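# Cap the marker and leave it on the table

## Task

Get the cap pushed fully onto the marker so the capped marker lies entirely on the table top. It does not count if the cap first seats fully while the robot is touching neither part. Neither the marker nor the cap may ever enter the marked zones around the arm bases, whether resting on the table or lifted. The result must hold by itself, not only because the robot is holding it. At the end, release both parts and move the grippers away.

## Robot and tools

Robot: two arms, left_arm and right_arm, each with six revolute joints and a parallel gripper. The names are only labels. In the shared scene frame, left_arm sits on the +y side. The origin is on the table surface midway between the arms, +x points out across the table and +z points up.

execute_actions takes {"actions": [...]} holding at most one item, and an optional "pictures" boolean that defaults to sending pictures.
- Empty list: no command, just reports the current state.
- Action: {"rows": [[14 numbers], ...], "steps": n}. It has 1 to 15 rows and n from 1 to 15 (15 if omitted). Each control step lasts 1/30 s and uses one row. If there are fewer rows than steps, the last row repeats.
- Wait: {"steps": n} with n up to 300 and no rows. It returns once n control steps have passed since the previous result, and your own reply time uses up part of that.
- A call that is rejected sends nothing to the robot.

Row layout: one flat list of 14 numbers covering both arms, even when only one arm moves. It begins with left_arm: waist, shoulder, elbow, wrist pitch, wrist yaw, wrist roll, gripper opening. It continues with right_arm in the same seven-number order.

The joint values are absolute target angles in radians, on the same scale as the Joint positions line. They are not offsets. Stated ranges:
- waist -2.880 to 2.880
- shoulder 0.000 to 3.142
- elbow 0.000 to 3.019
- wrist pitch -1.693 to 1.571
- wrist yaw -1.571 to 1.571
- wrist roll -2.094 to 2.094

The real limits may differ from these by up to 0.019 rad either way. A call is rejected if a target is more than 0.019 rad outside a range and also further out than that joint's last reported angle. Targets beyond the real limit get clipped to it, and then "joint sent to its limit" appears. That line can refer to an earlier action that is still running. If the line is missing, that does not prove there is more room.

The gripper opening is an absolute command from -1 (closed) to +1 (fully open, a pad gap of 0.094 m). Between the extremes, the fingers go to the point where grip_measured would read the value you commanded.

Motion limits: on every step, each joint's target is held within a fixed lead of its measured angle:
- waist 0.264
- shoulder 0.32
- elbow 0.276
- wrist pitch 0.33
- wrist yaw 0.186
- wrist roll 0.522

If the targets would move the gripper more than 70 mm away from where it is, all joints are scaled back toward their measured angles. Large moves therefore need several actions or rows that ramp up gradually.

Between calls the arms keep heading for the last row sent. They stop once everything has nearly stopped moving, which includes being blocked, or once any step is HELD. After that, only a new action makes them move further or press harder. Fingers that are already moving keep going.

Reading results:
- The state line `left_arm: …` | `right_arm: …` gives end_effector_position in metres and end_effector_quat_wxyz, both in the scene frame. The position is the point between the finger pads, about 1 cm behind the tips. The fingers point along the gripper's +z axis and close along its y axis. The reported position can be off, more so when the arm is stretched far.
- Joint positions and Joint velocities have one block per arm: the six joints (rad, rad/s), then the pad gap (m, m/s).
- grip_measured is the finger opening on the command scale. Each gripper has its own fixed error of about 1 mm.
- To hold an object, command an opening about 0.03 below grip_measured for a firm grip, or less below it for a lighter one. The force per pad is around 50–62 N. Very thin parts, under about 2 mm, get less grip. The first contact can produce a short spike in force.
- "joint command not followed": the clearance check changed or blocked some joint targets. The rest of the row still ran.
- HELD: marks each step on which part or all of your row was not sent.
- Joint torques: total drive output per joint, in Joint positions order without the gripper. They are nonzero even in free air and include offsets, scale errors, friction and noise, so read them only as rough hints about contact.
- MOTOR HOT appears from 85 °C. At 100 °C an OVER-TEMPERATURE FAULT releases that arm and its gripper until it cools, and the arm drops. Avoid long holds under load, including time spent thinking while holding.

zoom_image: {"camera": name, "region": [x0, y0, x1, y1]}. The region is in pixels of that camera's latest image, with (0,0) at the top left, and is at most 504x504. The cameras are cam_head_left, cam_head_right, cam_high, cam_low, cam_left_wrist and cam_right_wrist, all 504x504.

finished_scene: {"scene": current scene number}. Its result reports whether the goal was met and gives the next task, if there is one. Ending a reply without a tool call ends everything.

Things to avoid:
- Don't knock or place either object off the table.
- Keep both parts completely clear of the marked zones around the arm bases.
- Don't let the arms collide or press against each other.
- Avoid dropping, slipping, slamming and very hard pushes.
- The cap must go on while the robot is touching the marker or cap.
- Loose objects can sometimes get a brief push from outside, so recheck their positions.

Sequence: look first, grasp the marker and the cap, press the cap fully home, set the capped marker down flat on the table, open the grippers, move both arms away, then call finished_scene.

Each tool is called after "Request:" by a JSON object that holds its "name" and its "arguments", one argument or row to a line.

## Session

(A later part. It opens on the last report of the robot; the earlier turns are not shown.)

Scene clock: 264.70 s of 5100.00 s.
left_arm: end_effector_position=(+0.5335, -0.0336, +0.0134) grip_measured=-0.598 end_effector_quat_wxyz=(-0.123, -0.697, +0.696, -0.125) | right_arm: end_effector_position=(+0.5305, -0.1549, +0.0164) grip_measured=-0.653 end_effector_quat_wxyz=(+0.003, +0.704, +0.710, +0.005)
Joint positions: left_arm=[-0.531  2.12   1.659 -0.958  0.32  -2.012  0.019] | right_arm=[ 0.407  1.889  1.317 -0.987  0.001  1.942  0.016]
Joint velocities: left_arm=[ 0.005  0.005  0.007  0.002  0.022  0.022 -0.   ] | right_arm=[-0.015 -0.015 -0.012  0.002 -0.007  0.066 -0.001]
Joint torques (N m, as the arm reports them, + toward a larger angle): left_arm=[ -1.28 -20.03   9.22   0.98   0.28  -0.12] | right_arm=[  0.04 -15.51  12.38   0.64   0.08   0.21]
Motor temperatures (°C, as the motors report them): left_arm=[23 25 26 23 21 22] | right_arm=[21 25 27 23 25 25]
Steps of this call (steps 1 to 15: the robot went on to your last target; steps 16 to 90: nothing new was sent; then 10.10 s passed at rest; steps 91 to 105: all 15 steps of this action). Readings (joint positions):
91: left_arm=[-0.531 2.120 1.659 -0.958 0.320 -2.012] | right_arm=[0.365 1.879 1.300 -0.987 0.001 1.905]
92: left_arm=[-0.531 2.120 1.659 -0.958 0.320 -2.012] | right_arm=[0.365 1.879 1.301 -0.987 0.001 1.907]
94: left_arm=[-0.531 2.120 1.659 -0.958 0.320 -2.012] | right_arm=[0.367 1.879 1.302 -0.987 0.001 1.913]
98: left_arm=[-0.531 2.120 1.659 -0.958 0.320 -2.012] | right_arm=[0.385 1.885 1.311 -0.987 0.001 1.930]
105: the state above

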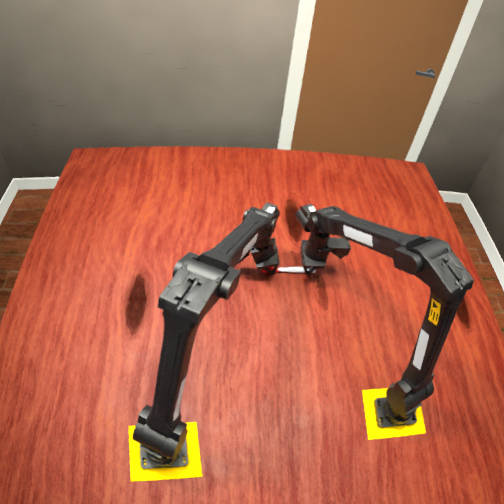

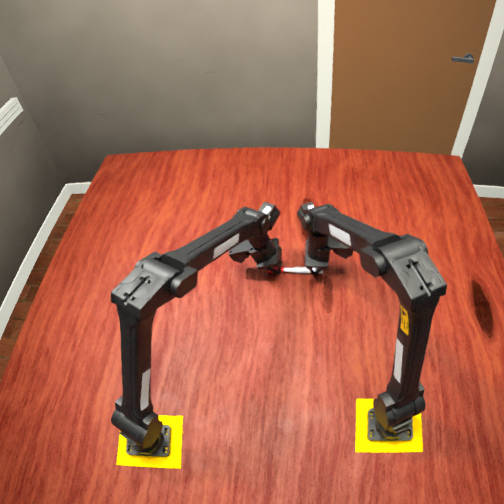

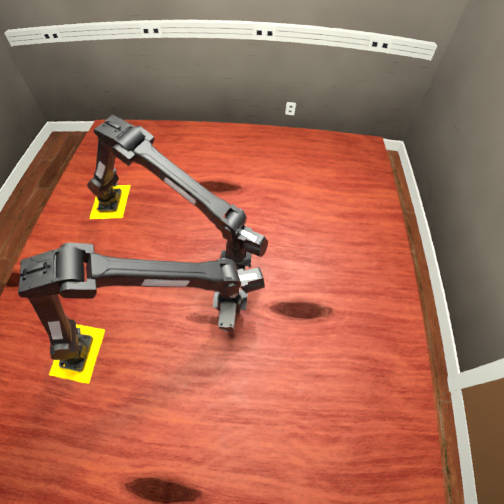

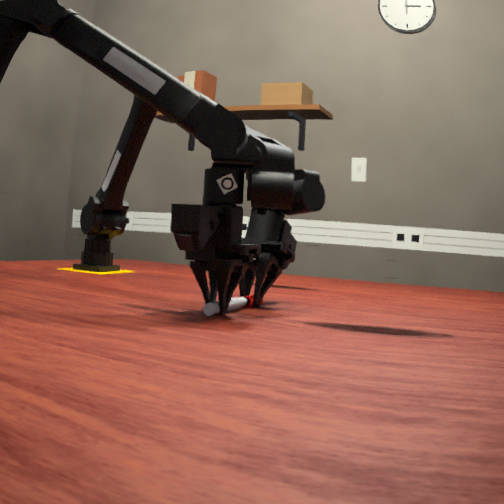

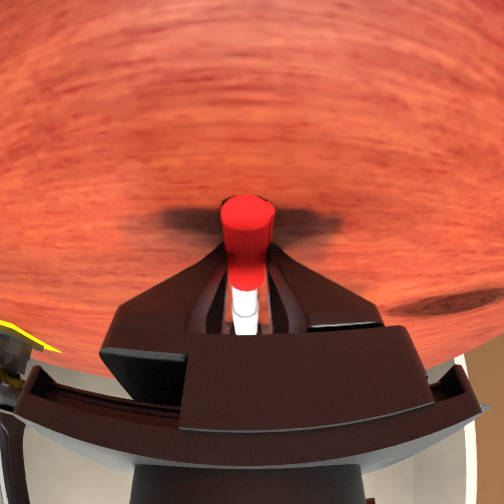

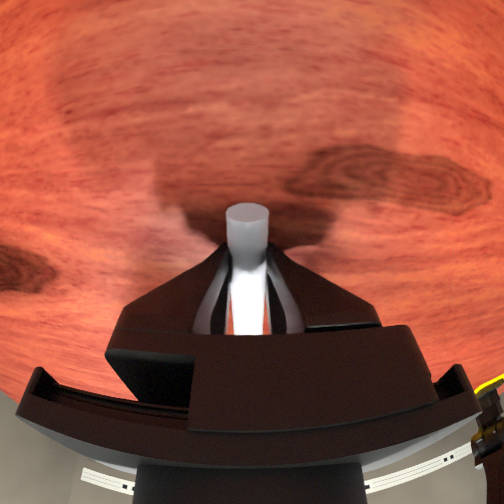

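Request:
{"name": "execute_actions", "arguments": {
  "actions": [
    {"rows":[[-0.543,2.125,1.66,-0.94,0.322,-2.02,-0.64,0.408,1.926,1.356,-0.972,0,1.96,-0.69],[-0.543,2.125,1.66,-0.94,0.322,-2.02,-0.64,0.408,1.926,1.356,-0.972,0,1.96,-0.69],[-0.543,2.125,1.66,-0.94,0.322,-2.02,-0.64,0.412,1.927,1.358,-0.972,0,1.964,-0.69],[-0.543,2.125,1.66,-0.94,0.322,-2.02,-0.64,0.417,1.929,1.361,-0.972,0,1.969,-0.69],[-0.543,2.125,1.66,-0.94,0.322,-2.02,-0.64,0.422,1.931,1.364,-0.972,0,1.974,-0.69],[-0.543,2.125,1.66,-0.94,0.322,-2.02,-0.64,0.427,1.933,1.367,-0.972,0,1.979,-0.69],[-0.543,2.125,1.66,-0.94,0.322,-2.02,-0.64,0.432,1.935,1.37,-0.972,0,1.984,-0.69],[-0.543,2.125,1.66,-0.94,0.322,-2.02,-0.64,0.437,1.937,1.373,-0.972,0,1.989,-0.69],[-0.543,2.125,1.66,-0.94,0.322,-2.02,-0.64,0.443,1.94,1.377,-0.972,0,1.994,-0.69]],"steps":15}
  ],
  "pictures": false
}}

Request:
{"name": "execute_actions", "arguments": {
  "actions": [
    {"steps":6}
  ]
}}

Request:
{"name": "zoom_image", "arguments": {
  "camera": "cam_head_right",
  "region": [240,190,360,290]
}}

Scene clock: 282.47 s of 5100.00 s.
left_arm: end_effector_position=(+0.5343, -0.0339, +0.0135) grip_measured=-0.598 end_effector_quat_wxyz=(-0.122, -0.697, +0.696, -0.127) | right_arm: end_effector_position=(+0.5325, -0.1387, +0.0163) grip_measured=-0.653 end_effector_quat_wxyz=(+0.006, +0.706, +0.708, +0.008)
Joint positions: left_arm=[-0.531  2.12   1.659 -0.955  0.319 -2.012  0.019] | right_arm=[ 0.435  1.902  1.338 -0.987  0.005  1.975  0.016]
Joint velocities: left_arm=[ 0.005 -0.005 -0.007 -0.007 -0.037 -0.037 -0.001] | right_arm=[ 0.044  0.015  0.027 -0.017  0.037  0.007 -0.   ]
Joint torques (N m, as the arm reports them, + toward a larger angle): left_arm=[ -1.17 -20.05   9.2    0.81   0.31  -0.11] | right_arm=[  1.46 -16.98  12.63   0.49  -0.03   0.18]
Motor temperatures (°C, as the motors report them): left_arm=[23 25 26 23 21 22] | right_arm=[21 25 28 23 25 25]
Steps of this call (steps 1 to 15: the robot went on to your last target; steps 16 to 90: nothing new was sent; then 14.27 s passed at rest; steps 91 to 105: all 15 steps of this action). Readings (joint positions):
91: left_arm=[-0.531 2.120 1.659 -0.958 0.320 -2.012] | right_arm=[0.407 1.889 1.317 -0.987 0.001 1.945]
92: left_arm=[-0.531 2.120 1.659 -0.958 0.320 -2.012] | right_arm=[0.407 1.890 1.318 -0.987 0.001 1.946]
94: left_arm=[-0.531 2.120 1.659 -0.958 0.320 -2.012] | right_arm=[0.408 1.890 1.319 -0.987 0.001 1.950]
98: left_arm=[-0.531 2.120 1.659 -0.958 0.320 -2.012] | right_arm=[0.413 1.897 1.329 -0.987 0.002 1.962]
105: the state above

Scene clock: 282.67 s of 5100.00 s.
left_arm: end_effector_position=(+0.5343, -0.0339, +0.0135) grip_measured=-0.598 end_effector_quat_wxyz=(-0.122, -0.697, +0.696, -0.127) | right_arm: end_effector_position=(+0.5325, -0.1377, +0.0163) grip_measured=-0.653 end_effector_quat_wxyz=(+0.006, +0.707, +0.707, +0.008)
Joint positions: left_arm=[-0.531  2.12   1.659 -0.955  0.319 -2.012  0.019] | right_arm=[ 0.437  1.903  1.339 -0.987  0.005  1.979  0.016]
Joint velocities: left_arm=[-0.015  0.005 -0.012  0.012 -0.007  0.007 -0.   ] | right_arm=[ 0.005  0.005 -0.012 -0.012 -0.022 -0.007 -0.001]
Joint torques (N m, as the arm reports them, + toward a larger angle): left_arm=[ -1.03 -20.01   9.23   0.81   0.3   -0.11] | right_arm=[  1.41 -16.4   12.45   0.52  -0.04   0.23]
Motor temperatures (°C, as the motors report them): left_arm=[23 25 26 23 21 22] | right_arm=[21 25 28 23 25 25]
Steps of this call (steps 1 to 6: the robot went on to your last target). Readings (joint positions):
1: left_arm=[-0.531 2.120 1.659 -0.955 0.319 -2.012] | right_arm=[0.436 1.903 1.339 -0.987 0.005 1.976]
2: left_arm=[-0.531 2.120 1.659 -0.955 0.319 -2.012] | right_arm=[0.437 1.903 1.339 -0.987 0.005 1.977]
4: left_arm=[-0.531 2.120 1.659 -0.955 0.319 -2.012] | right_arm=[0.437 1.903 1.339 -0.987 0.005 1.978]
6: the state above

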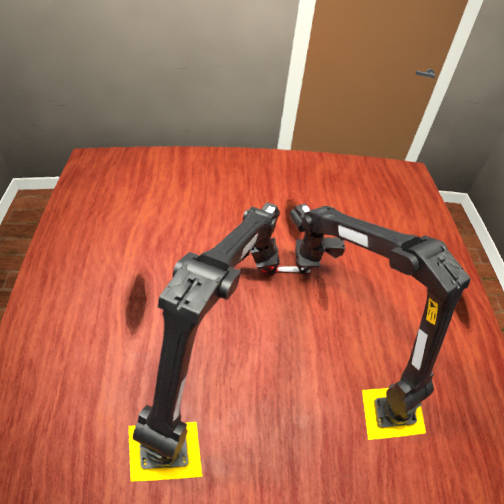

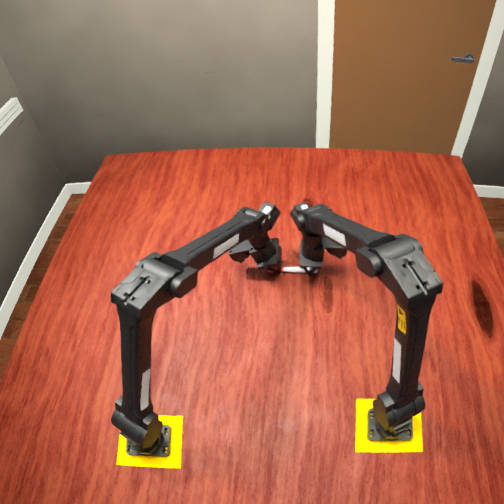

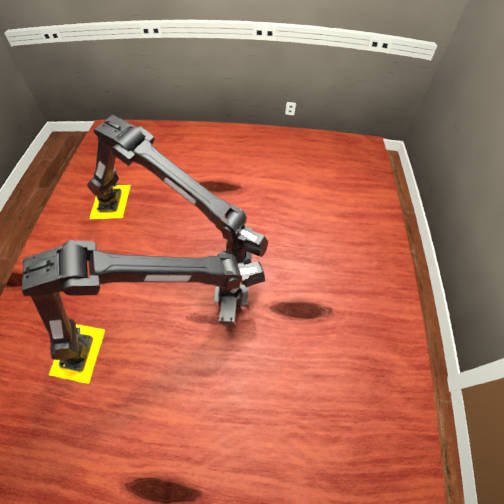

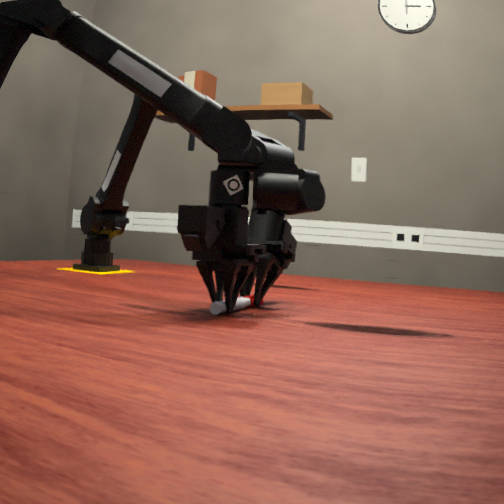

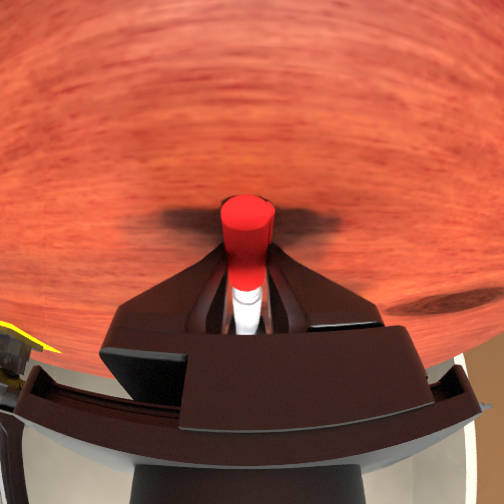

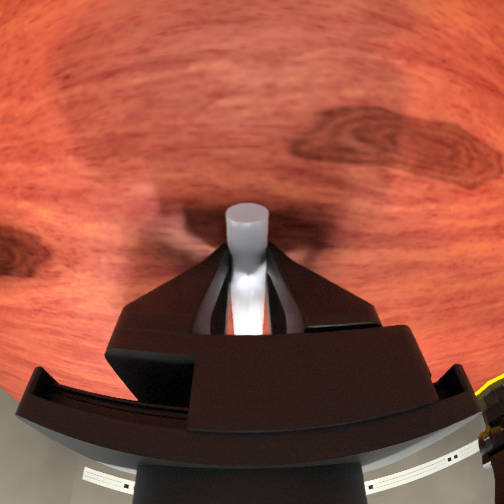

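Region (240, 190, 360, 290) of cam_head_right's 504x504 image, scaled by 4.200, with more detail than that image has.

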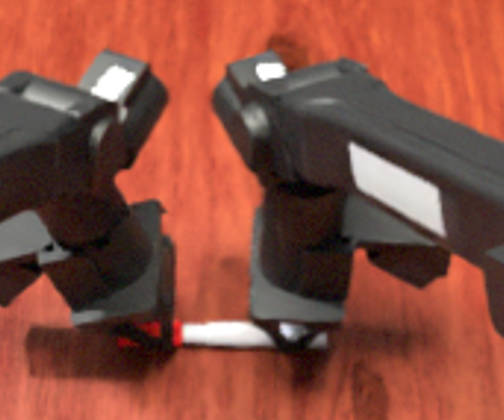

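Request:
{"name": "execute_actions", "arguments": {
  "actions": [
    {"rows":[[-0.543,2.125,1.66,-0.94,0.322,-2.02,-0.64,0.447,1.944,1.377,-0.972,0,1.996,-0.69],[-0.543,2.125,1.66,-0.94,0.322,-2.02,-0.64,0.451,1.946,1.379,-0.972,0,2.0,-0.69],[-0.543,2.125,1.66,-0.94,0.322,-2.02,-0.64,0.455,1.948,1.382,-0.972,0,2.004,-0.69],[-0.543,2.125,1.66,-0.94,0.322,-2.02,-0.64,0.459,1.95,1.385,-0.972,-0.003,2.008,-0.69],[-0.543,2.125,1.66,-0.94,0.322,-2.02,-0.64,0.463,1.952,1.388,-0.972,-0.006,2.012,-0.69],[-0.543,2.125,1.66,-0.94,0.322,-2.02,-0.64,0.468,1.954,1.39,-0.972,-0.008,2.015,-0.69]],"steps":15}
  ]
}}

Request:
{"name": "zoom_image", "arguments": {
  "camera": "cam_head_right",
  "region": [240,190,360,290]
}}

Scene clock: 299.90 s of 5100.00 s.
left_arm: end_effector_position=(+0.5343, -0.0339, +0.0135) grip_measured=-0.598 end_effector_quat_wxyz=(-0.122, -0.697, +0.696, -0.127) | right_arm: end_effector_position=(+0.5329, -0.1371, +0.0162) grip_measured=-0.653 end_effector_quat_wxyz=(+0.006, +0.707, +0.707, +0.008)
Joint positions: left_arm=[-0.531  2.12   1.659 -0.955  0.319 -2.012  0.019] | right_arm=[ 0.438  1.904  1.341 -0.987  0.006  1.982  0.016]
Joint velocities: left_arm=[-0.005 -0.005  0.002 -0.002 -0.037 -0.022 -0.   ] | right_arm=[ 0.005  0.005 -0.012  0.007 -0.051 -0.007 -0.001]
Joint torques (N m, as the arm reports them, + toward a larger angle): left_arm=[ -1.32 -20.11   9.19   0.82   0.3   -0.11] | right_arm=[  0.76 -19.72   8.83   0.     0.09   0.07]
Motor temperatures (°C, as the motors report them): left_arm=[23 25 26 23 21 22] | right_arm=[21 25 29 23 25 25]
A step of this action was HELD (marked below), so the robot has no last target. An arm can still carry out its HELD step.
Steps of this call (steps 1 to 15: the robot went on to your last target; steps 16 to 90: nothing new was sent; then 13.73 s passed at rest; steps 91 to 105: all 15 steps of this action). Readings (joint positions):
91: left_arm=[-0.531 2.120 1.659 -0.955 0.319 -2.012] | right_arm=[0.437 1.904 1.339 -0.987 0.005 1.980]
92: left_arm=[-0.531 2.120 1.659 -0.955 0.319 -2.012] | right_arm=[0.437 1.904 1.340 -0.987 0.005 1.980]
94: left_arm=[-0.531 2.120 1.659 -0.955 0.319 -2.012] | right_arm=[0.438 1.904 1.341 -0.987 0.006 1.982] HELD
95: left_arm=[-0.531 2.120 1.659 -0.955 0.319 -2.012] | right_arm=[0.438 1.904 1.341 -0.987 0.006 1.982] HELD
96: left_arm=[-0.531 2.120 1.659 -0.955 0.319 -2.012] | right_arm=[0.438 1.904 1.341 -0.987 0.006 1.982] HELD
97: left_arm=[-0.531 2.120 1.659 -0.955 0.319 -2.012] | right_arm=[0.438 1.904 1.341 -0.987 0.006 1.982] HELD
98: left_arm=[-0.531 2.120 1.659 -0.955 0.319 -2.012] | right_arm=[0.438 1.904 1.341 -0.987 0.006 1.982] HELD
99: left_arm=[-0.531 2.120 1.659 -0.955 0.319 -2.012] | right_arm=[0.438 1.904 1.341 -0.987 0.006 1.982] HELD
100: left_arm=[-0.531 2.120 1.659 -0.955 0.319 -2.012] | right_arm=[0.438 1.904 1.341 -0.987 0.006 1.982] HELD
101: left_arm=[-0.531 2.120 1.659 -0.955 0.319 -2.012] | right_arm=[0.438 1.904 1.341 -0.987 0.006 1.982] HELD
102: left_arm=[-0.531 2.120 1.659 -0.955 0.319 -2.012] | right_arm=[0.438 1.904 1.341 -0.987 0.006 1.982] HELD
103: left_arm=[-0.531 2.120 1.659 -0.955 0.319 -2.012] | right_arm=[0.438 1.904 1.341 -0.987 0.006 1.982] HELD
104: left_arm=[-0.531 2.120 1.659 -0.955 0.319 -2.012] | right_arm=[0.438 1.904 1.341 -0.987 0.006 1.982] HELD
105: the state above HELD
joint command not followed: on one or more control steps a check withheld the commanded joint targets of the right arm, and it was not sent them on those steps. On the call's last step the targets were still withheld.
cause: the commanded joint targets would bring a part of the robot too close to another arm (this arm's wrist (the part past joint 4) and the other arm's wrist (the part past joint 4)); next, command targets that bring no part of the robot closer to that arm.

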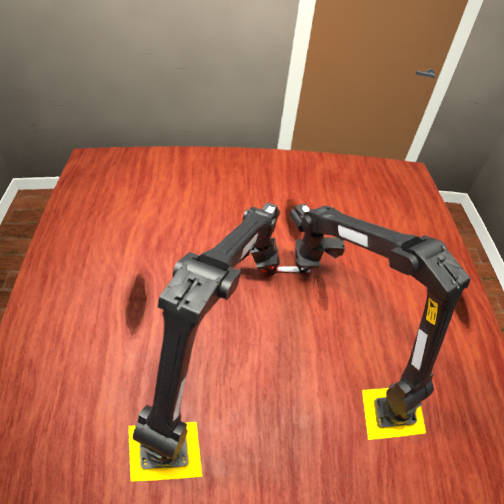

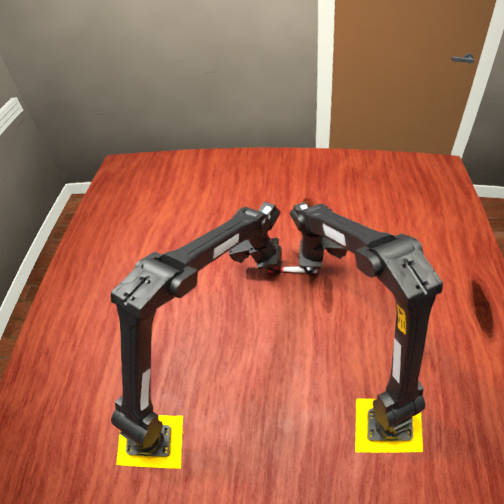

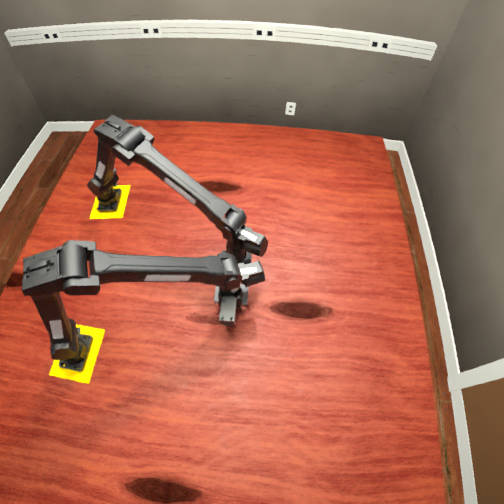

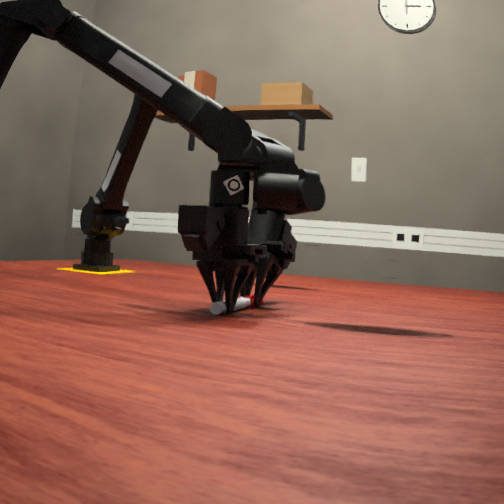

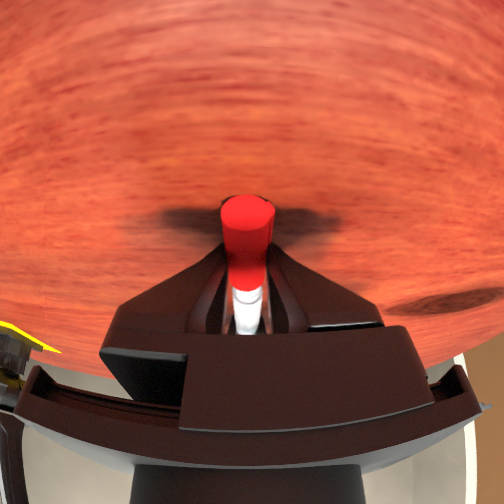

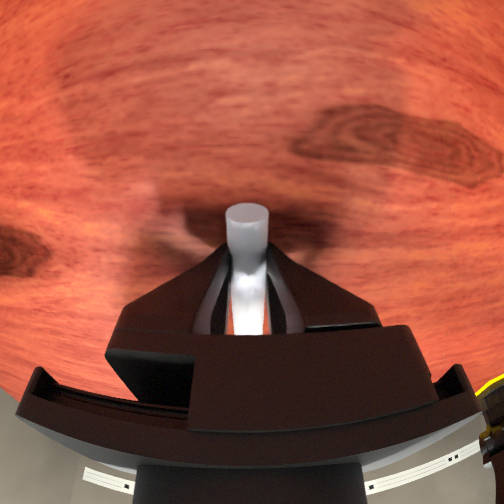

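Region (240, 190, 360, 290) of cam_head_right's 504x504 image, scaled by 4.200, with more detail than that image has.

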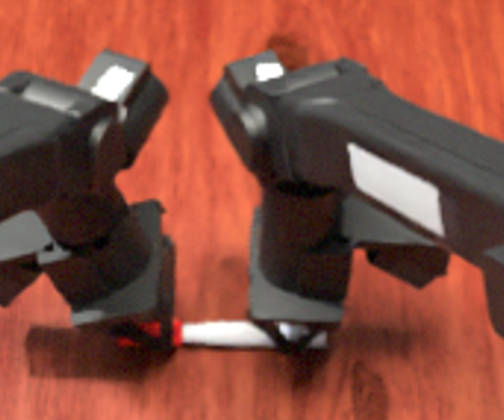

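Request:
{"name": "execute_actions", "arguments": {
  "actions": [
    {"rows":[[-0.543,2.125,1.66,-0.94,0.322,-2.02,-0.64,0.438,1.904,1.345,-0.987,0,1.98,-0.5],[-0.543,2.125,1.66,-0.94,0.322,-2.02,-0.64,0.438,1.9,1.345,-0.987,0,1.98,-0.3],[-0.543,2.125,1.66,-0.94,0.322,-2.02,-0.64,0.43,1.895,1.345,-0.98,0,1.98,-0.1],[-0.543,2.125,1.66,-0.94,0.322,-2.02,-0.64,0.42,1.89,1.34,-0.97,-0.02,1.97,0.0],[-0.543,2.125,1.66,-0.94,0.322,-2.02,-0.64,0.405,1.885,1.33,-0.96,-0.05,1.955,0.0],[-0.543,2.125,1.66,-0.94,0.322,-2.02,-0.64,0.39,1.88,1.32,-0.95,-0.08,1.94,0.0],[-0.543,2.125,1.66,-0.94,0.322,-2.02,-0.64,0.375,1.875,1.31,-0.94,-0.11,1.925,0.0],[-0.543,2.125,1.66,-0.94,0.322,-2.02,-0.64,0.36,1.87,1.3,-0.93,-0.14,1.91,0.0],[-0.543,2.125,1.66,-0.94,0.322,-2.02,-0.64,0.345,1.865,1.29,-0.92,-0.17,1.895,0.0],[-0.543,2.125,1.66,-0.94,0.322,-2.02,-0.64,0.33,1.86,1.28,-0.91,-0.2,1.88,0.0],[-0.543,2.125,1.66,-0.94,0.322,-2.02,-0.64,0.315,1.855,1.268,-0.9,-0.23,1.865,0.0],[-0.543,2.125,1.66,-0.94,0.322,-2.02,-0.64,0.3,1.85,1.256,-0.885,-0.26,1.85,0.0],[-0.543,2.125,1.66,-0.94,0.322,-2.02,-0.64,0.282,1.845,1.244,-0.87,-0.29,1.835,0.0],[-0.543,2.125,1.66,-0.94,0.322,-2.02,-0.64,0.265,1.84,1.23,-0.855,-0.32,1.82,0.0],[-0.543,2.125,1.66,-0.94,0.322,-2.02,-0.64,0.25,1.835,1.216,-0.845,-0.343,1.8,0.0]],"steps":15}
  ],
  "pictures": false
}}

Request:
{"name": "execute_actions", "arguments": {
  "actions": [
    {"steps":15}
  ]
}}

Scene clock: 331.80 s of 5100.00 s.
left_arm: end_effector_position=(+0.5343, -0.0339, +0.0135) grip_measured=-0.598 end_effector_quat_wxyz=(-0.122, -0.697, +0.696, -0.127) | right_arm: end_effector_position=(+0.5320, -0.1647, +0.0160) grip_measured=-0.002 end_effector_quat_wxyz=(-0.123, +0.708, +0.687, +0.108)
Joint positions: left_arm=[-0.531  2.12   1.659 -0.955  0.32  -2.012  0.019] | right_arm=[ 0.285  1.862  1.245 -0.882 -0.322  1.872  0.047]
Joint velocities: left_arm=[ 0.005 -0.005  0.007 -0.002 -0.051 -0.037 -0.   ] | right_arm=[-0.591 -0.142 -0.374  0.359 -0.52  -0.491 -0.   ]
Joint torques (N m, as the arm reports them, + toward a larger angle): left_arm=[ -1.23 -19.99   9.21   0.8    0.29  -0.12] | right_arm=[  0.84 -20.23   7.76   0.52  -0.1   -0.06]
Motor temperatures (°C, as the motors report them): left_arm=[23 25 26 23 21 22] | right_arm=[21 25 27 23 25 25]
Steps of this call (steps 1 to 90: nothing new was sent; then 28.40 s passed at rest; steps 91 to 105: all 15 steps of this action). Readings (joint positions):
91: left_arm=[-0.531 2.120 1.659 -0.955 0.319 -2.012] | right_arm=[0.438 1.904 1.341 -0.987 0.004 1.982]
92: left_arm=[-0.531 2.120 1.659 -0.955 0.319 -2.012] | right_arm=[0.438 1.904 1.341 -0.987 0.003 1.982]
94: left_arm=[-0.531 2.120 1.659 -0.955 0.320 -2.012] | right_arm=[0.437 1.904 1.341 -0.987 -0.008 1.982]
98: left_arm=[-0.531 2.120 1.659 -0.955 0.320 -2.012] | right_arm=[0.412 1.898 1.324 -0.959 -0.116 1.958]
105: the state above

Scene clock: 332.30 s of 5100.00 s.
left_arm: end_effector_position=(+0.5343, -0.0339, +0.0135) grip_measured=-0.598 end_effector_quat_wxyz=(-0.122, -0.697, +0.696, -0.127) | right_arm: end_effector_position=(+0.5340, -0.1825, +0.0155) grip_measured=-0.002 end_effector_quat_wxyz=(-0.123, +0.700, +0.693, +0.123)
Joint positions: left_arm=[-0.531  2.12   1.659 -0.955  0.32  -2.012  0.019] | right_arm=[ 0.245  1.851  1.221 -0.861 -0.341  1.813  0.047]
Joint velocities: left_arm=[-0.015 -0.024 -0.007 -0.002  0.007 -0.095 -0.001] | right_arm=[ 0.005 -0.015 -0.002  0.012 -0.022  0.051 -0.001]
Joint torques (N m, as the arm reports them, + toward a larger angle): left_arm=[ -1.22 -20.08   9.22   0.82   0.29  -0.12] | right_arm=[  1.33 -20.17   8.07   0.73  -0.13  -0.02]
Motor temperatures (°C, as the motors report them): left_arm=[23 25 26 23 21 22] | right_arm=[21 25 27 23 25 25]
Steps of this call (steps 1 to 15: the robot went on to your last target). Readings (joint positions):
1: left_arm=[-0.531 2.120 1.659 -0.955 0.320 -2.012] | right_arm=[0.267 1.858 1.234 -0.873 -0.337 1.859]
2: left_arm=[-0.531 2.120 1.659 -0.955 0.320 -2.012] | right_arm=[0.252 1.854 1.227 -0.868 -0.340 1.849]
4: left_arm=[-0.531 2.120 1.659 -0.955 0.320 -2.012] | right_arm=[0.235 1.851 1.222 -0.865 -0.340 1.835]
8: left_arm=[-0.531 2.120 1.659 -0.955 0.320 -2.012] | right_arm=[0.236 1.851 1.221 -0.862 -0.340 1.820]
15: the state above

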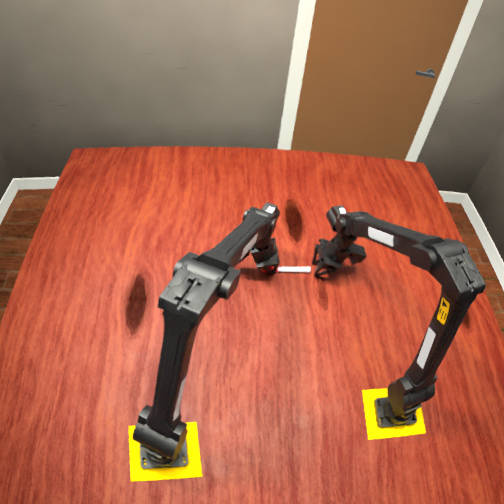

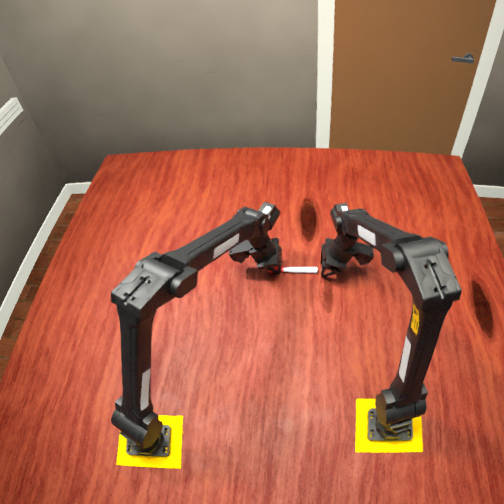

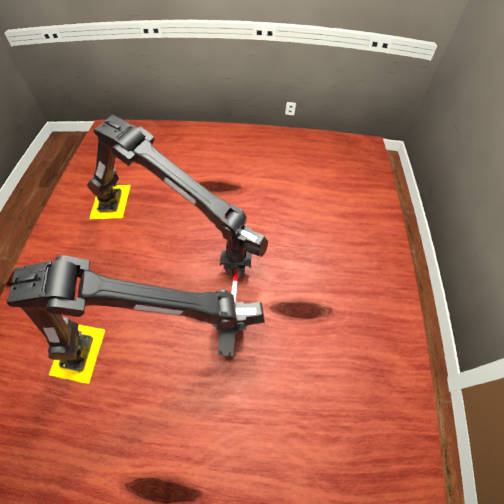

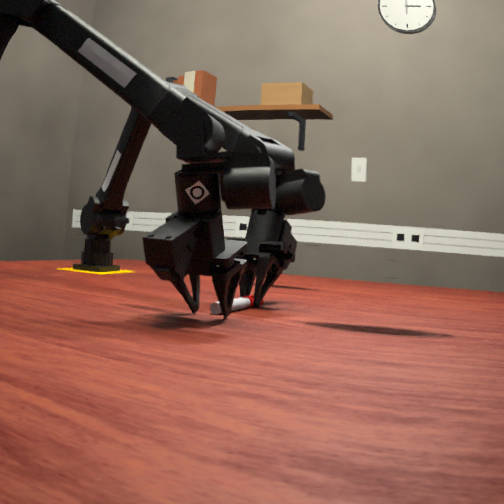

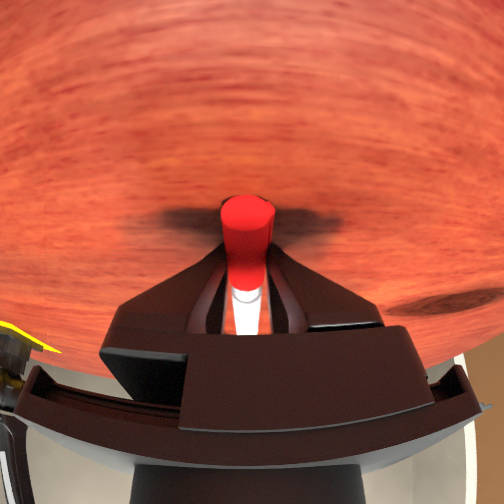

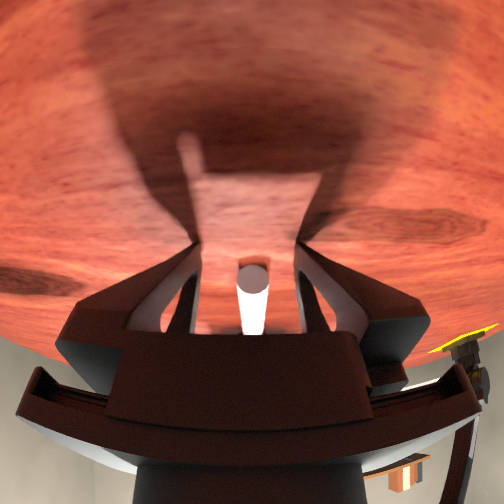

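Request:
{"name": "execute_actions", "arguments": {
  "actions": [
    {"rows":[[-0.543,2.125,1.66,-0.94,0.322,-2.02,-0.64,0.25,1.85,1.23,-0.845,-0.343,1.82,-0.5],[-0.543,2.125,1.66,-0.94,0.322,-2.02,-0.64,0.25,1.85,1.23,-0.845,-0.343,1.82,-0.8],[-0.543,2.125,1.66,-0.94,0.322,-2.02,-0.64,0.25,1.85,1.23,-0.845,-0.343,1.82,-1],[-0.543,2.125,1.66,-0.94,0.322,-2.02,-0.64,0.25,1.85,1.23,-0.845,-0.343,1.82,-1],[-0.543,2.125,1.66,-0.94,0.322,-2.02,-0.64,0.25,1.85,1.23,-0.845,-0.343,1.82,-1],[-0.543,2.125,1.66,-0.94,0.322,-2.02,-0.64,0.255,1.85,1.23,-0.845,-0.343,1.82,-1],[-0.543,2.125,1.66,-0.94,0.322,-2.02,-0.64,0.26,1.85,1.23,-0.843,-0.343,1.825,-1],[-0.543,2.125,1.66,-0.94,0.322,-2.02,-0.64,0.265,1.85,1.23,-0.84,-0.343,1.83,-1],[-0.543,2.125,1.66,-0.94,0.322,-2.02,-0.64,0.27,1.85,1.23,-0.837,-0.343,1.835,-1],[-0.543,2.125,1.66,-0.94,0.322,-2.02,-0.64,0.275,1.85,1.23,-0.834,-0.343,1.84,-1],[-0.543,2.125,1.66,-0.94,0.322,-2.02,-0.64,0.28,1.85,1.23,-0.83,-0.343,1.845,-1],[-0.543,2.125,1.66,-0.94,0.322,-2.02,-0.64,0.285,1.85,1.23,-0.826,-0.343,1.85,-1],[-0.543,2.125,1.66,-0.94,0.322,-2.02,-0.64,0.29,1.85,1.23,-0.822,-0.343,1.855,-1],[-0.543,2.125,1.66,-0.94,0.322,-2.02,-0.64,0.295,1.85,1.23,-0.818,-0.343,1.86,-1],[-0.543,2.125,1.66,-0.94,0.322,-2.02,-0.64,0.3,1.85,1.23,-0.814,-0.343,1.865,-1]],"steps":15}
  ],
  "pictures": false
}}

Request:
{"name": "execute_actions", "arguments": {
  "actions": [
    {"steps":12}
  ]
}}

Request:
{"name": "zoom_image", "arguments": {
  "camera": "cam_head_right",
  "region": [260,245,340,285]
}}

Scene clock: 351.13 s of 5100.00 s.
left_arm: end_effector_position=(+0.5343, -0.0339, +0.0135) grip_measured=-0.598 end_effector_quat_wxyz=(-0.122, -0.697, +0.696, -0.127) | right_arm: end_effector_position=(+0.5331, -0.1641, +0.0160) grip_measured=-0.994 end_effector_quat_wxyz=(-0.121, +0.694, +0.698, +0.129)
Joint positions: left_arm=[-0.531  2.12   1.659 -0.955  0.32  -2.012  0.019] | right_arm=[ 0.28   1.851  1.221 -0.838 -0.341  1.836  0.   ]
Joint velocities: left_arm=[ 0.005 -0.005 -0.012  0.002  0.007  0.007  0.001] | right_arm=[ 0.21  -0.015 -0.002  0.115  0.007  0.095 -0.001]
Joint torques (N m, as the arm reports them, + toward a larger angle): left_arm=[ -1.25 -20.01   9.2    0.81   0.28  -0.12] | right_arm=[  1.12 -18.45   9.66   0.72  -0.15   0.16]
Motor temperatures (°C, as the motors report them): left_arm=[23 26 27 23 21 22] | right_arm=[21 26 27 23 25 25]
Steps of this call (steps 1 to 15: the robot went on to your last target; steps 16 to 90: nothing new was sent; then 15.33 s passed at rest; steps 91 to 105: all 15 steps of this action). Readings (joint positions):
91: left_arm=[-0.531 2.120 1.659 -0.955 0.320 -2.012] | right_arm=[0.245 1.851 1.221 -0.861 -0.341 1.811]
92: left_arm=[-0.531 2.120 1.659 -0.955 0.320 -2.012] | right_arm=[0.245 1.851 1.221 -0.861 -0.341 1.811]
94: left_arm=[-0.531 2.120 1.659 -0.955 0.320 -2.012] | right_arm=[0.245 1.851 1.221 -0.861 -0.341 1.811]
98: left_arm=[-0.531 2.120 1.659 -0.955 0.320 -2.012] | right_arm=[0.247 1.851 1.221 -0.860 -0.341 1.813]
105: the state above

Scene clock: 351.53 s of 5100.00 s.
left_arm: end_effector_position=(+0.5346, -0.0334, +0.0133) grip_measured=-0.598 end_effector_quat_wxyz=(-0.120, -0.697, +0.696, -0.126) | right_arm: end_effector_position=(+0.5317, -0.1573, +0.0159) grip_measured=-0.994 end_effector_quat_wxyz=(-0.120, +0.695, +0.697, +0.129)
Joint positions: left_arm=[-0.531  2.12   1.659 -0.955  0.316 -2.012  0.019] | right_arm=[ 0.294  1.851  1.221 -0.833 -0.338  1.854  0.   ]
Joint velocities: left_arm=[-0.005  0.005 -0.007 -0.002 -0.007  0.037 -0.001] | right_arm=[-0.005 -0.005 -0.007 -0.002 -0.022  0.066  0.   ]
Joint torques (N m, as the arm reports them, + toward a larger angle): left_arm=[ -1.31 -20.04   9.21   0.82   0.43  -0.12] | right_arm=[  1.72 -18.45   9.5    1.06  -0.28   0.14]
Motor temperatures (°C, as the motors report them): left_arm=[23 26 27 23 21 22] | right_arm=[21 26 27 23 25 25]
Steps of this call (steps 1 to 12: the robot went on to your last target). Readings (joint positions):
1: left_arm=[-0.531 2.120 1.659 -0.955 0.320 -2.012] | right_arm=[0.286 1.851 1.221 -0.835 -0.341 1.840]
2: left_arm=[-0.531 2.120 1.659 -0.955 0.319 -2.012] | right_arm=[0.292 1.851 1.221 -0.833 -0.340 1.843]
4: left_arm=[-0.531 2.120 1.659 -0.955 0.316 -2.012] | right_arm=[0.294 1.851 1.221 -0.833 -0.338 1.848]
8: left_arm=[-0.531 2.120 1.659 -0.955 0.316 -2.012] | right_arm=[0.294 1.851 1.221 -0.833 -0.338 1.852]
12: the state above

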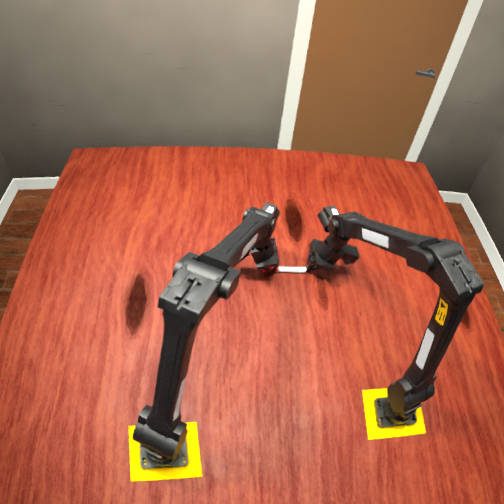

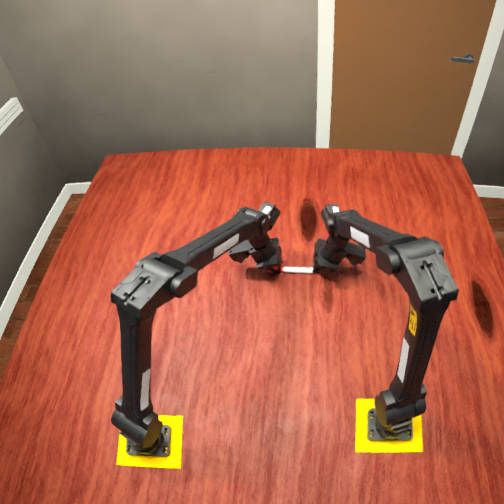

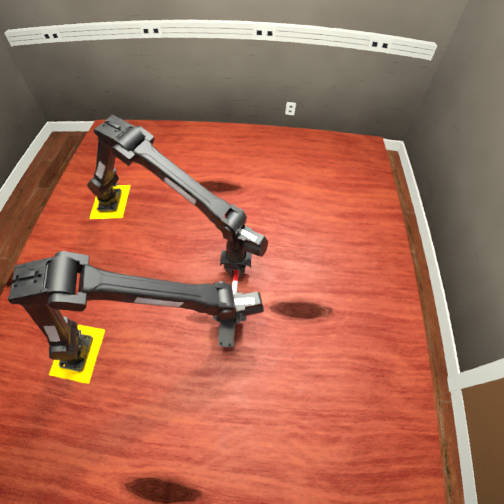

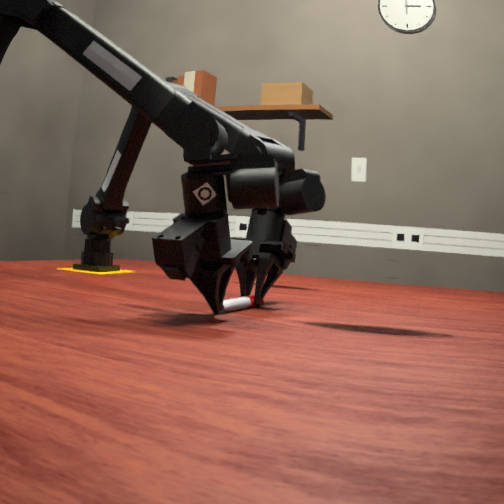

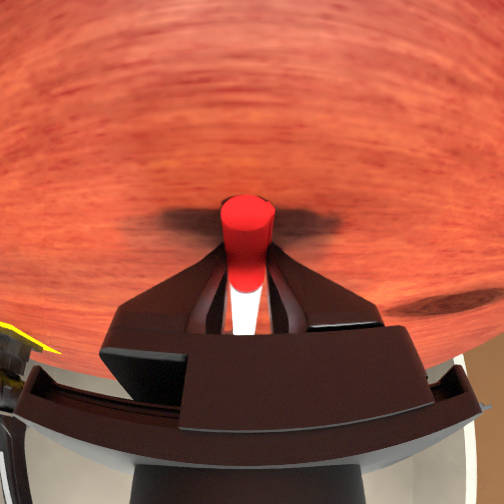

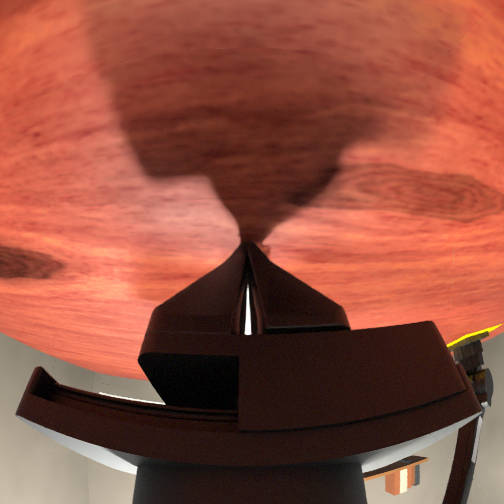

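Region (260, 245, 340, 285) of cam_head_right's 504x504 image, scaled by 6.300, with more detail than that image has.

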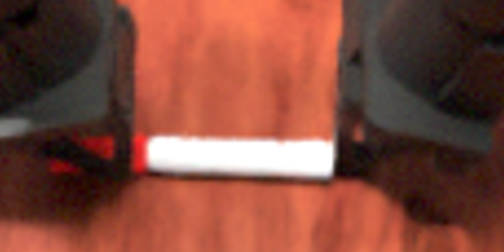

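Request:
{"name": "execute_actions", "arguments": {
  "actions": [
    {"rows":[[-0.55,2.125,1.67,-0.937,0.329,-2.02,-0.65,0.31,1.85,1.235,-0.811,-0.35,1.865,-1],[-0.56,2.125,1.675,-0.934,0.336,-2.02,-0.65,0.32,1.85,1.24,-0.808,-0.357,1.865,-1],[-0.57,2.125,1.68,-0.931,0.343,-2.02,-0.65,0.33,1.85,1.245,-0.805,-0.364,1.865,-1],[-0.58,2.125,1.685,-0.928,0.35,-2.02,-0.65,0.34,1.85,1.25,-0.802,-0.371,1.865,-1],[-0.59,2.125,1.69,-0.925,0.357,-2.02,-0.65,0.35,1.85,1.255,-0.799,-0.378,1.865,-1],[-0.6,2.125,1.695,-0.922,0.364,-2.02,-0.65,0.36,1.85,1.26,-0.796,-0.385,1.865,-1],[-0.61,2.125,1.7,-0.92,0.372,-2.02,-0.65,0.37,1.85,1.265,-0.793,-0.393,1.865,-1]],"steps":15}
  ]
}}

Request:
{"name": "zoom_image", "arguments": {
  "camera": "cam_head_right",
  "region": [260,245,340,285]
}}

Scene clock: 367.23 s of 5100.00 s.
left_arm: end_effector_position=(+0.5332, -0.0361, +0.0140) grip_measured=-0.598 end_effector_quat_wxyz=(-0.128, -0.695, +0.695, -0.129) | right_arm: end_effector_position=(+0.5319, -0.1523, +0.0170) grip_measured=-0.994 end_effector_quat_wxyz=(-0.125, +0.693, +0.697, +0.135)
Joint positions: left_arm=[-0.532  2.121  1.659 -0.955  0.333 -2.012  0.019] | right_arm=[ 0.299  1.851  1.221 -0.825 -0.353  1.857  0.   ]
Joint velocities: left_arm=[-0.005 -0.005 -0.012  0.007  0.095  0.051 -0.001] | right_arm=[-0.015  0.005 -0.017  0.027 -0.022  0.022 -0.001]
Joint torques (N m, as the arm reports them, + toward a larger angle): left_arm=[ -7.18 -20.03  12.96   1.66   1.84  -0.12] | right_arm=[  6.28 -18.31  13.07   1.54  -1.51   0.17]
Motor temperatures (°C, as the motors report them): left_arm=[23 26 27 23 21 22] | right_arm=[21 26 27 23 25 25]
Steps of this call (steps 1 to 30: the robot went on to your last target; steps 31 to 90: nothing new was sent; then 12.20 s passed at rest; steps 91 to 105: all 15 steps of this action). Readings (joint positions):
91: left_arm=[-0.531 2.120 1.659 -0.955 0.317 -2.012] | right_arm=[0.294 1.851 1.221 -0.833 -0.338 1.854]
92: left_arm=[-0.531 2.120 1.659 -0.955 0.319 -2.012] | right_arm=[0.294 1.851 1.221 -0.833 -0.340 1.855]
94: left_arm=[-0.531 2.120 1.659 -0.955 0.324 -2.012] | right_arm=[0.294 1.851 1.221 -0.831 -0.345 1.855]
98: left_arm=[-0.532 2.121 1.659 -0.955 0.333 -2.012] | right_arm=[0.299 1.851 1.221 -0.826 -0.353 1.856]
105: the state above

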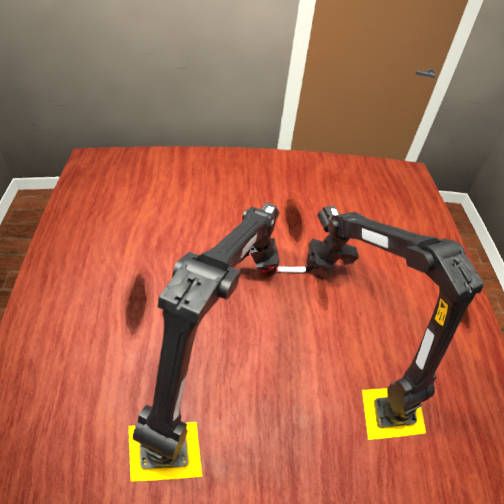

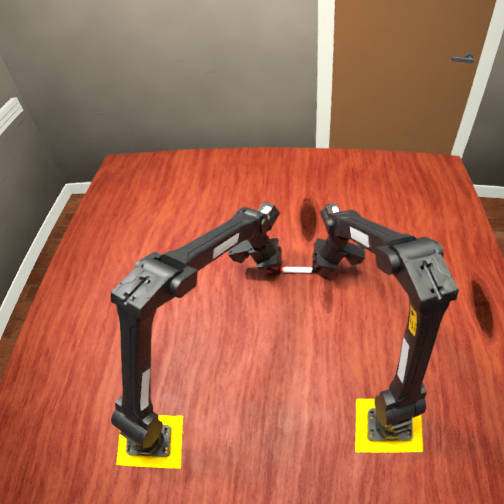

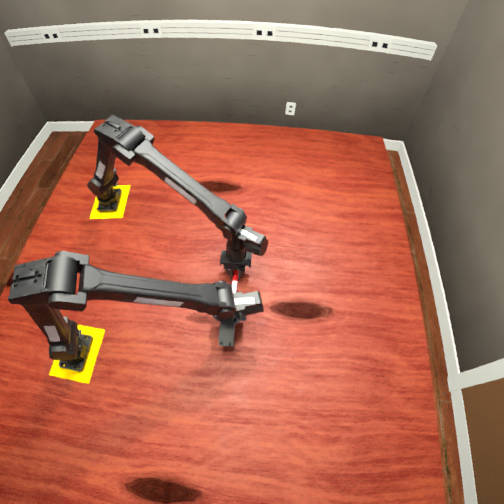

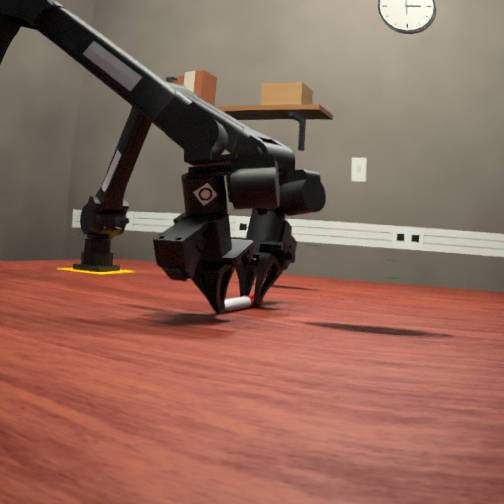

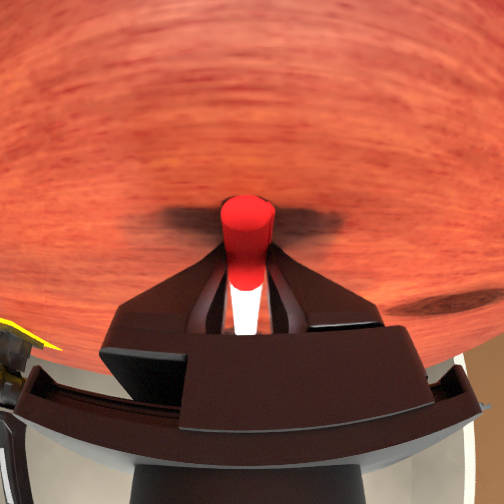

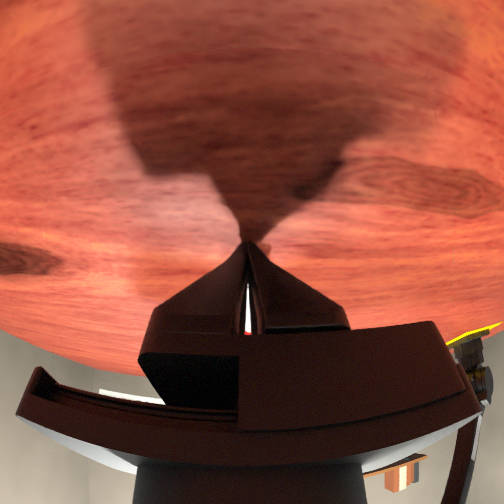

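Region (260, 245, 340, 285) of cam_head_right's 504x504 image, scaled by 6.300, with more detail than that image has.

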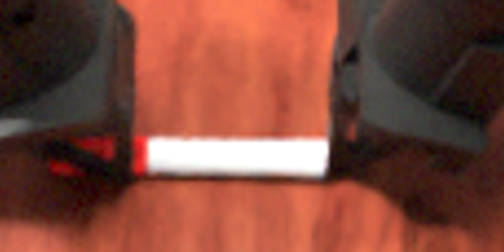

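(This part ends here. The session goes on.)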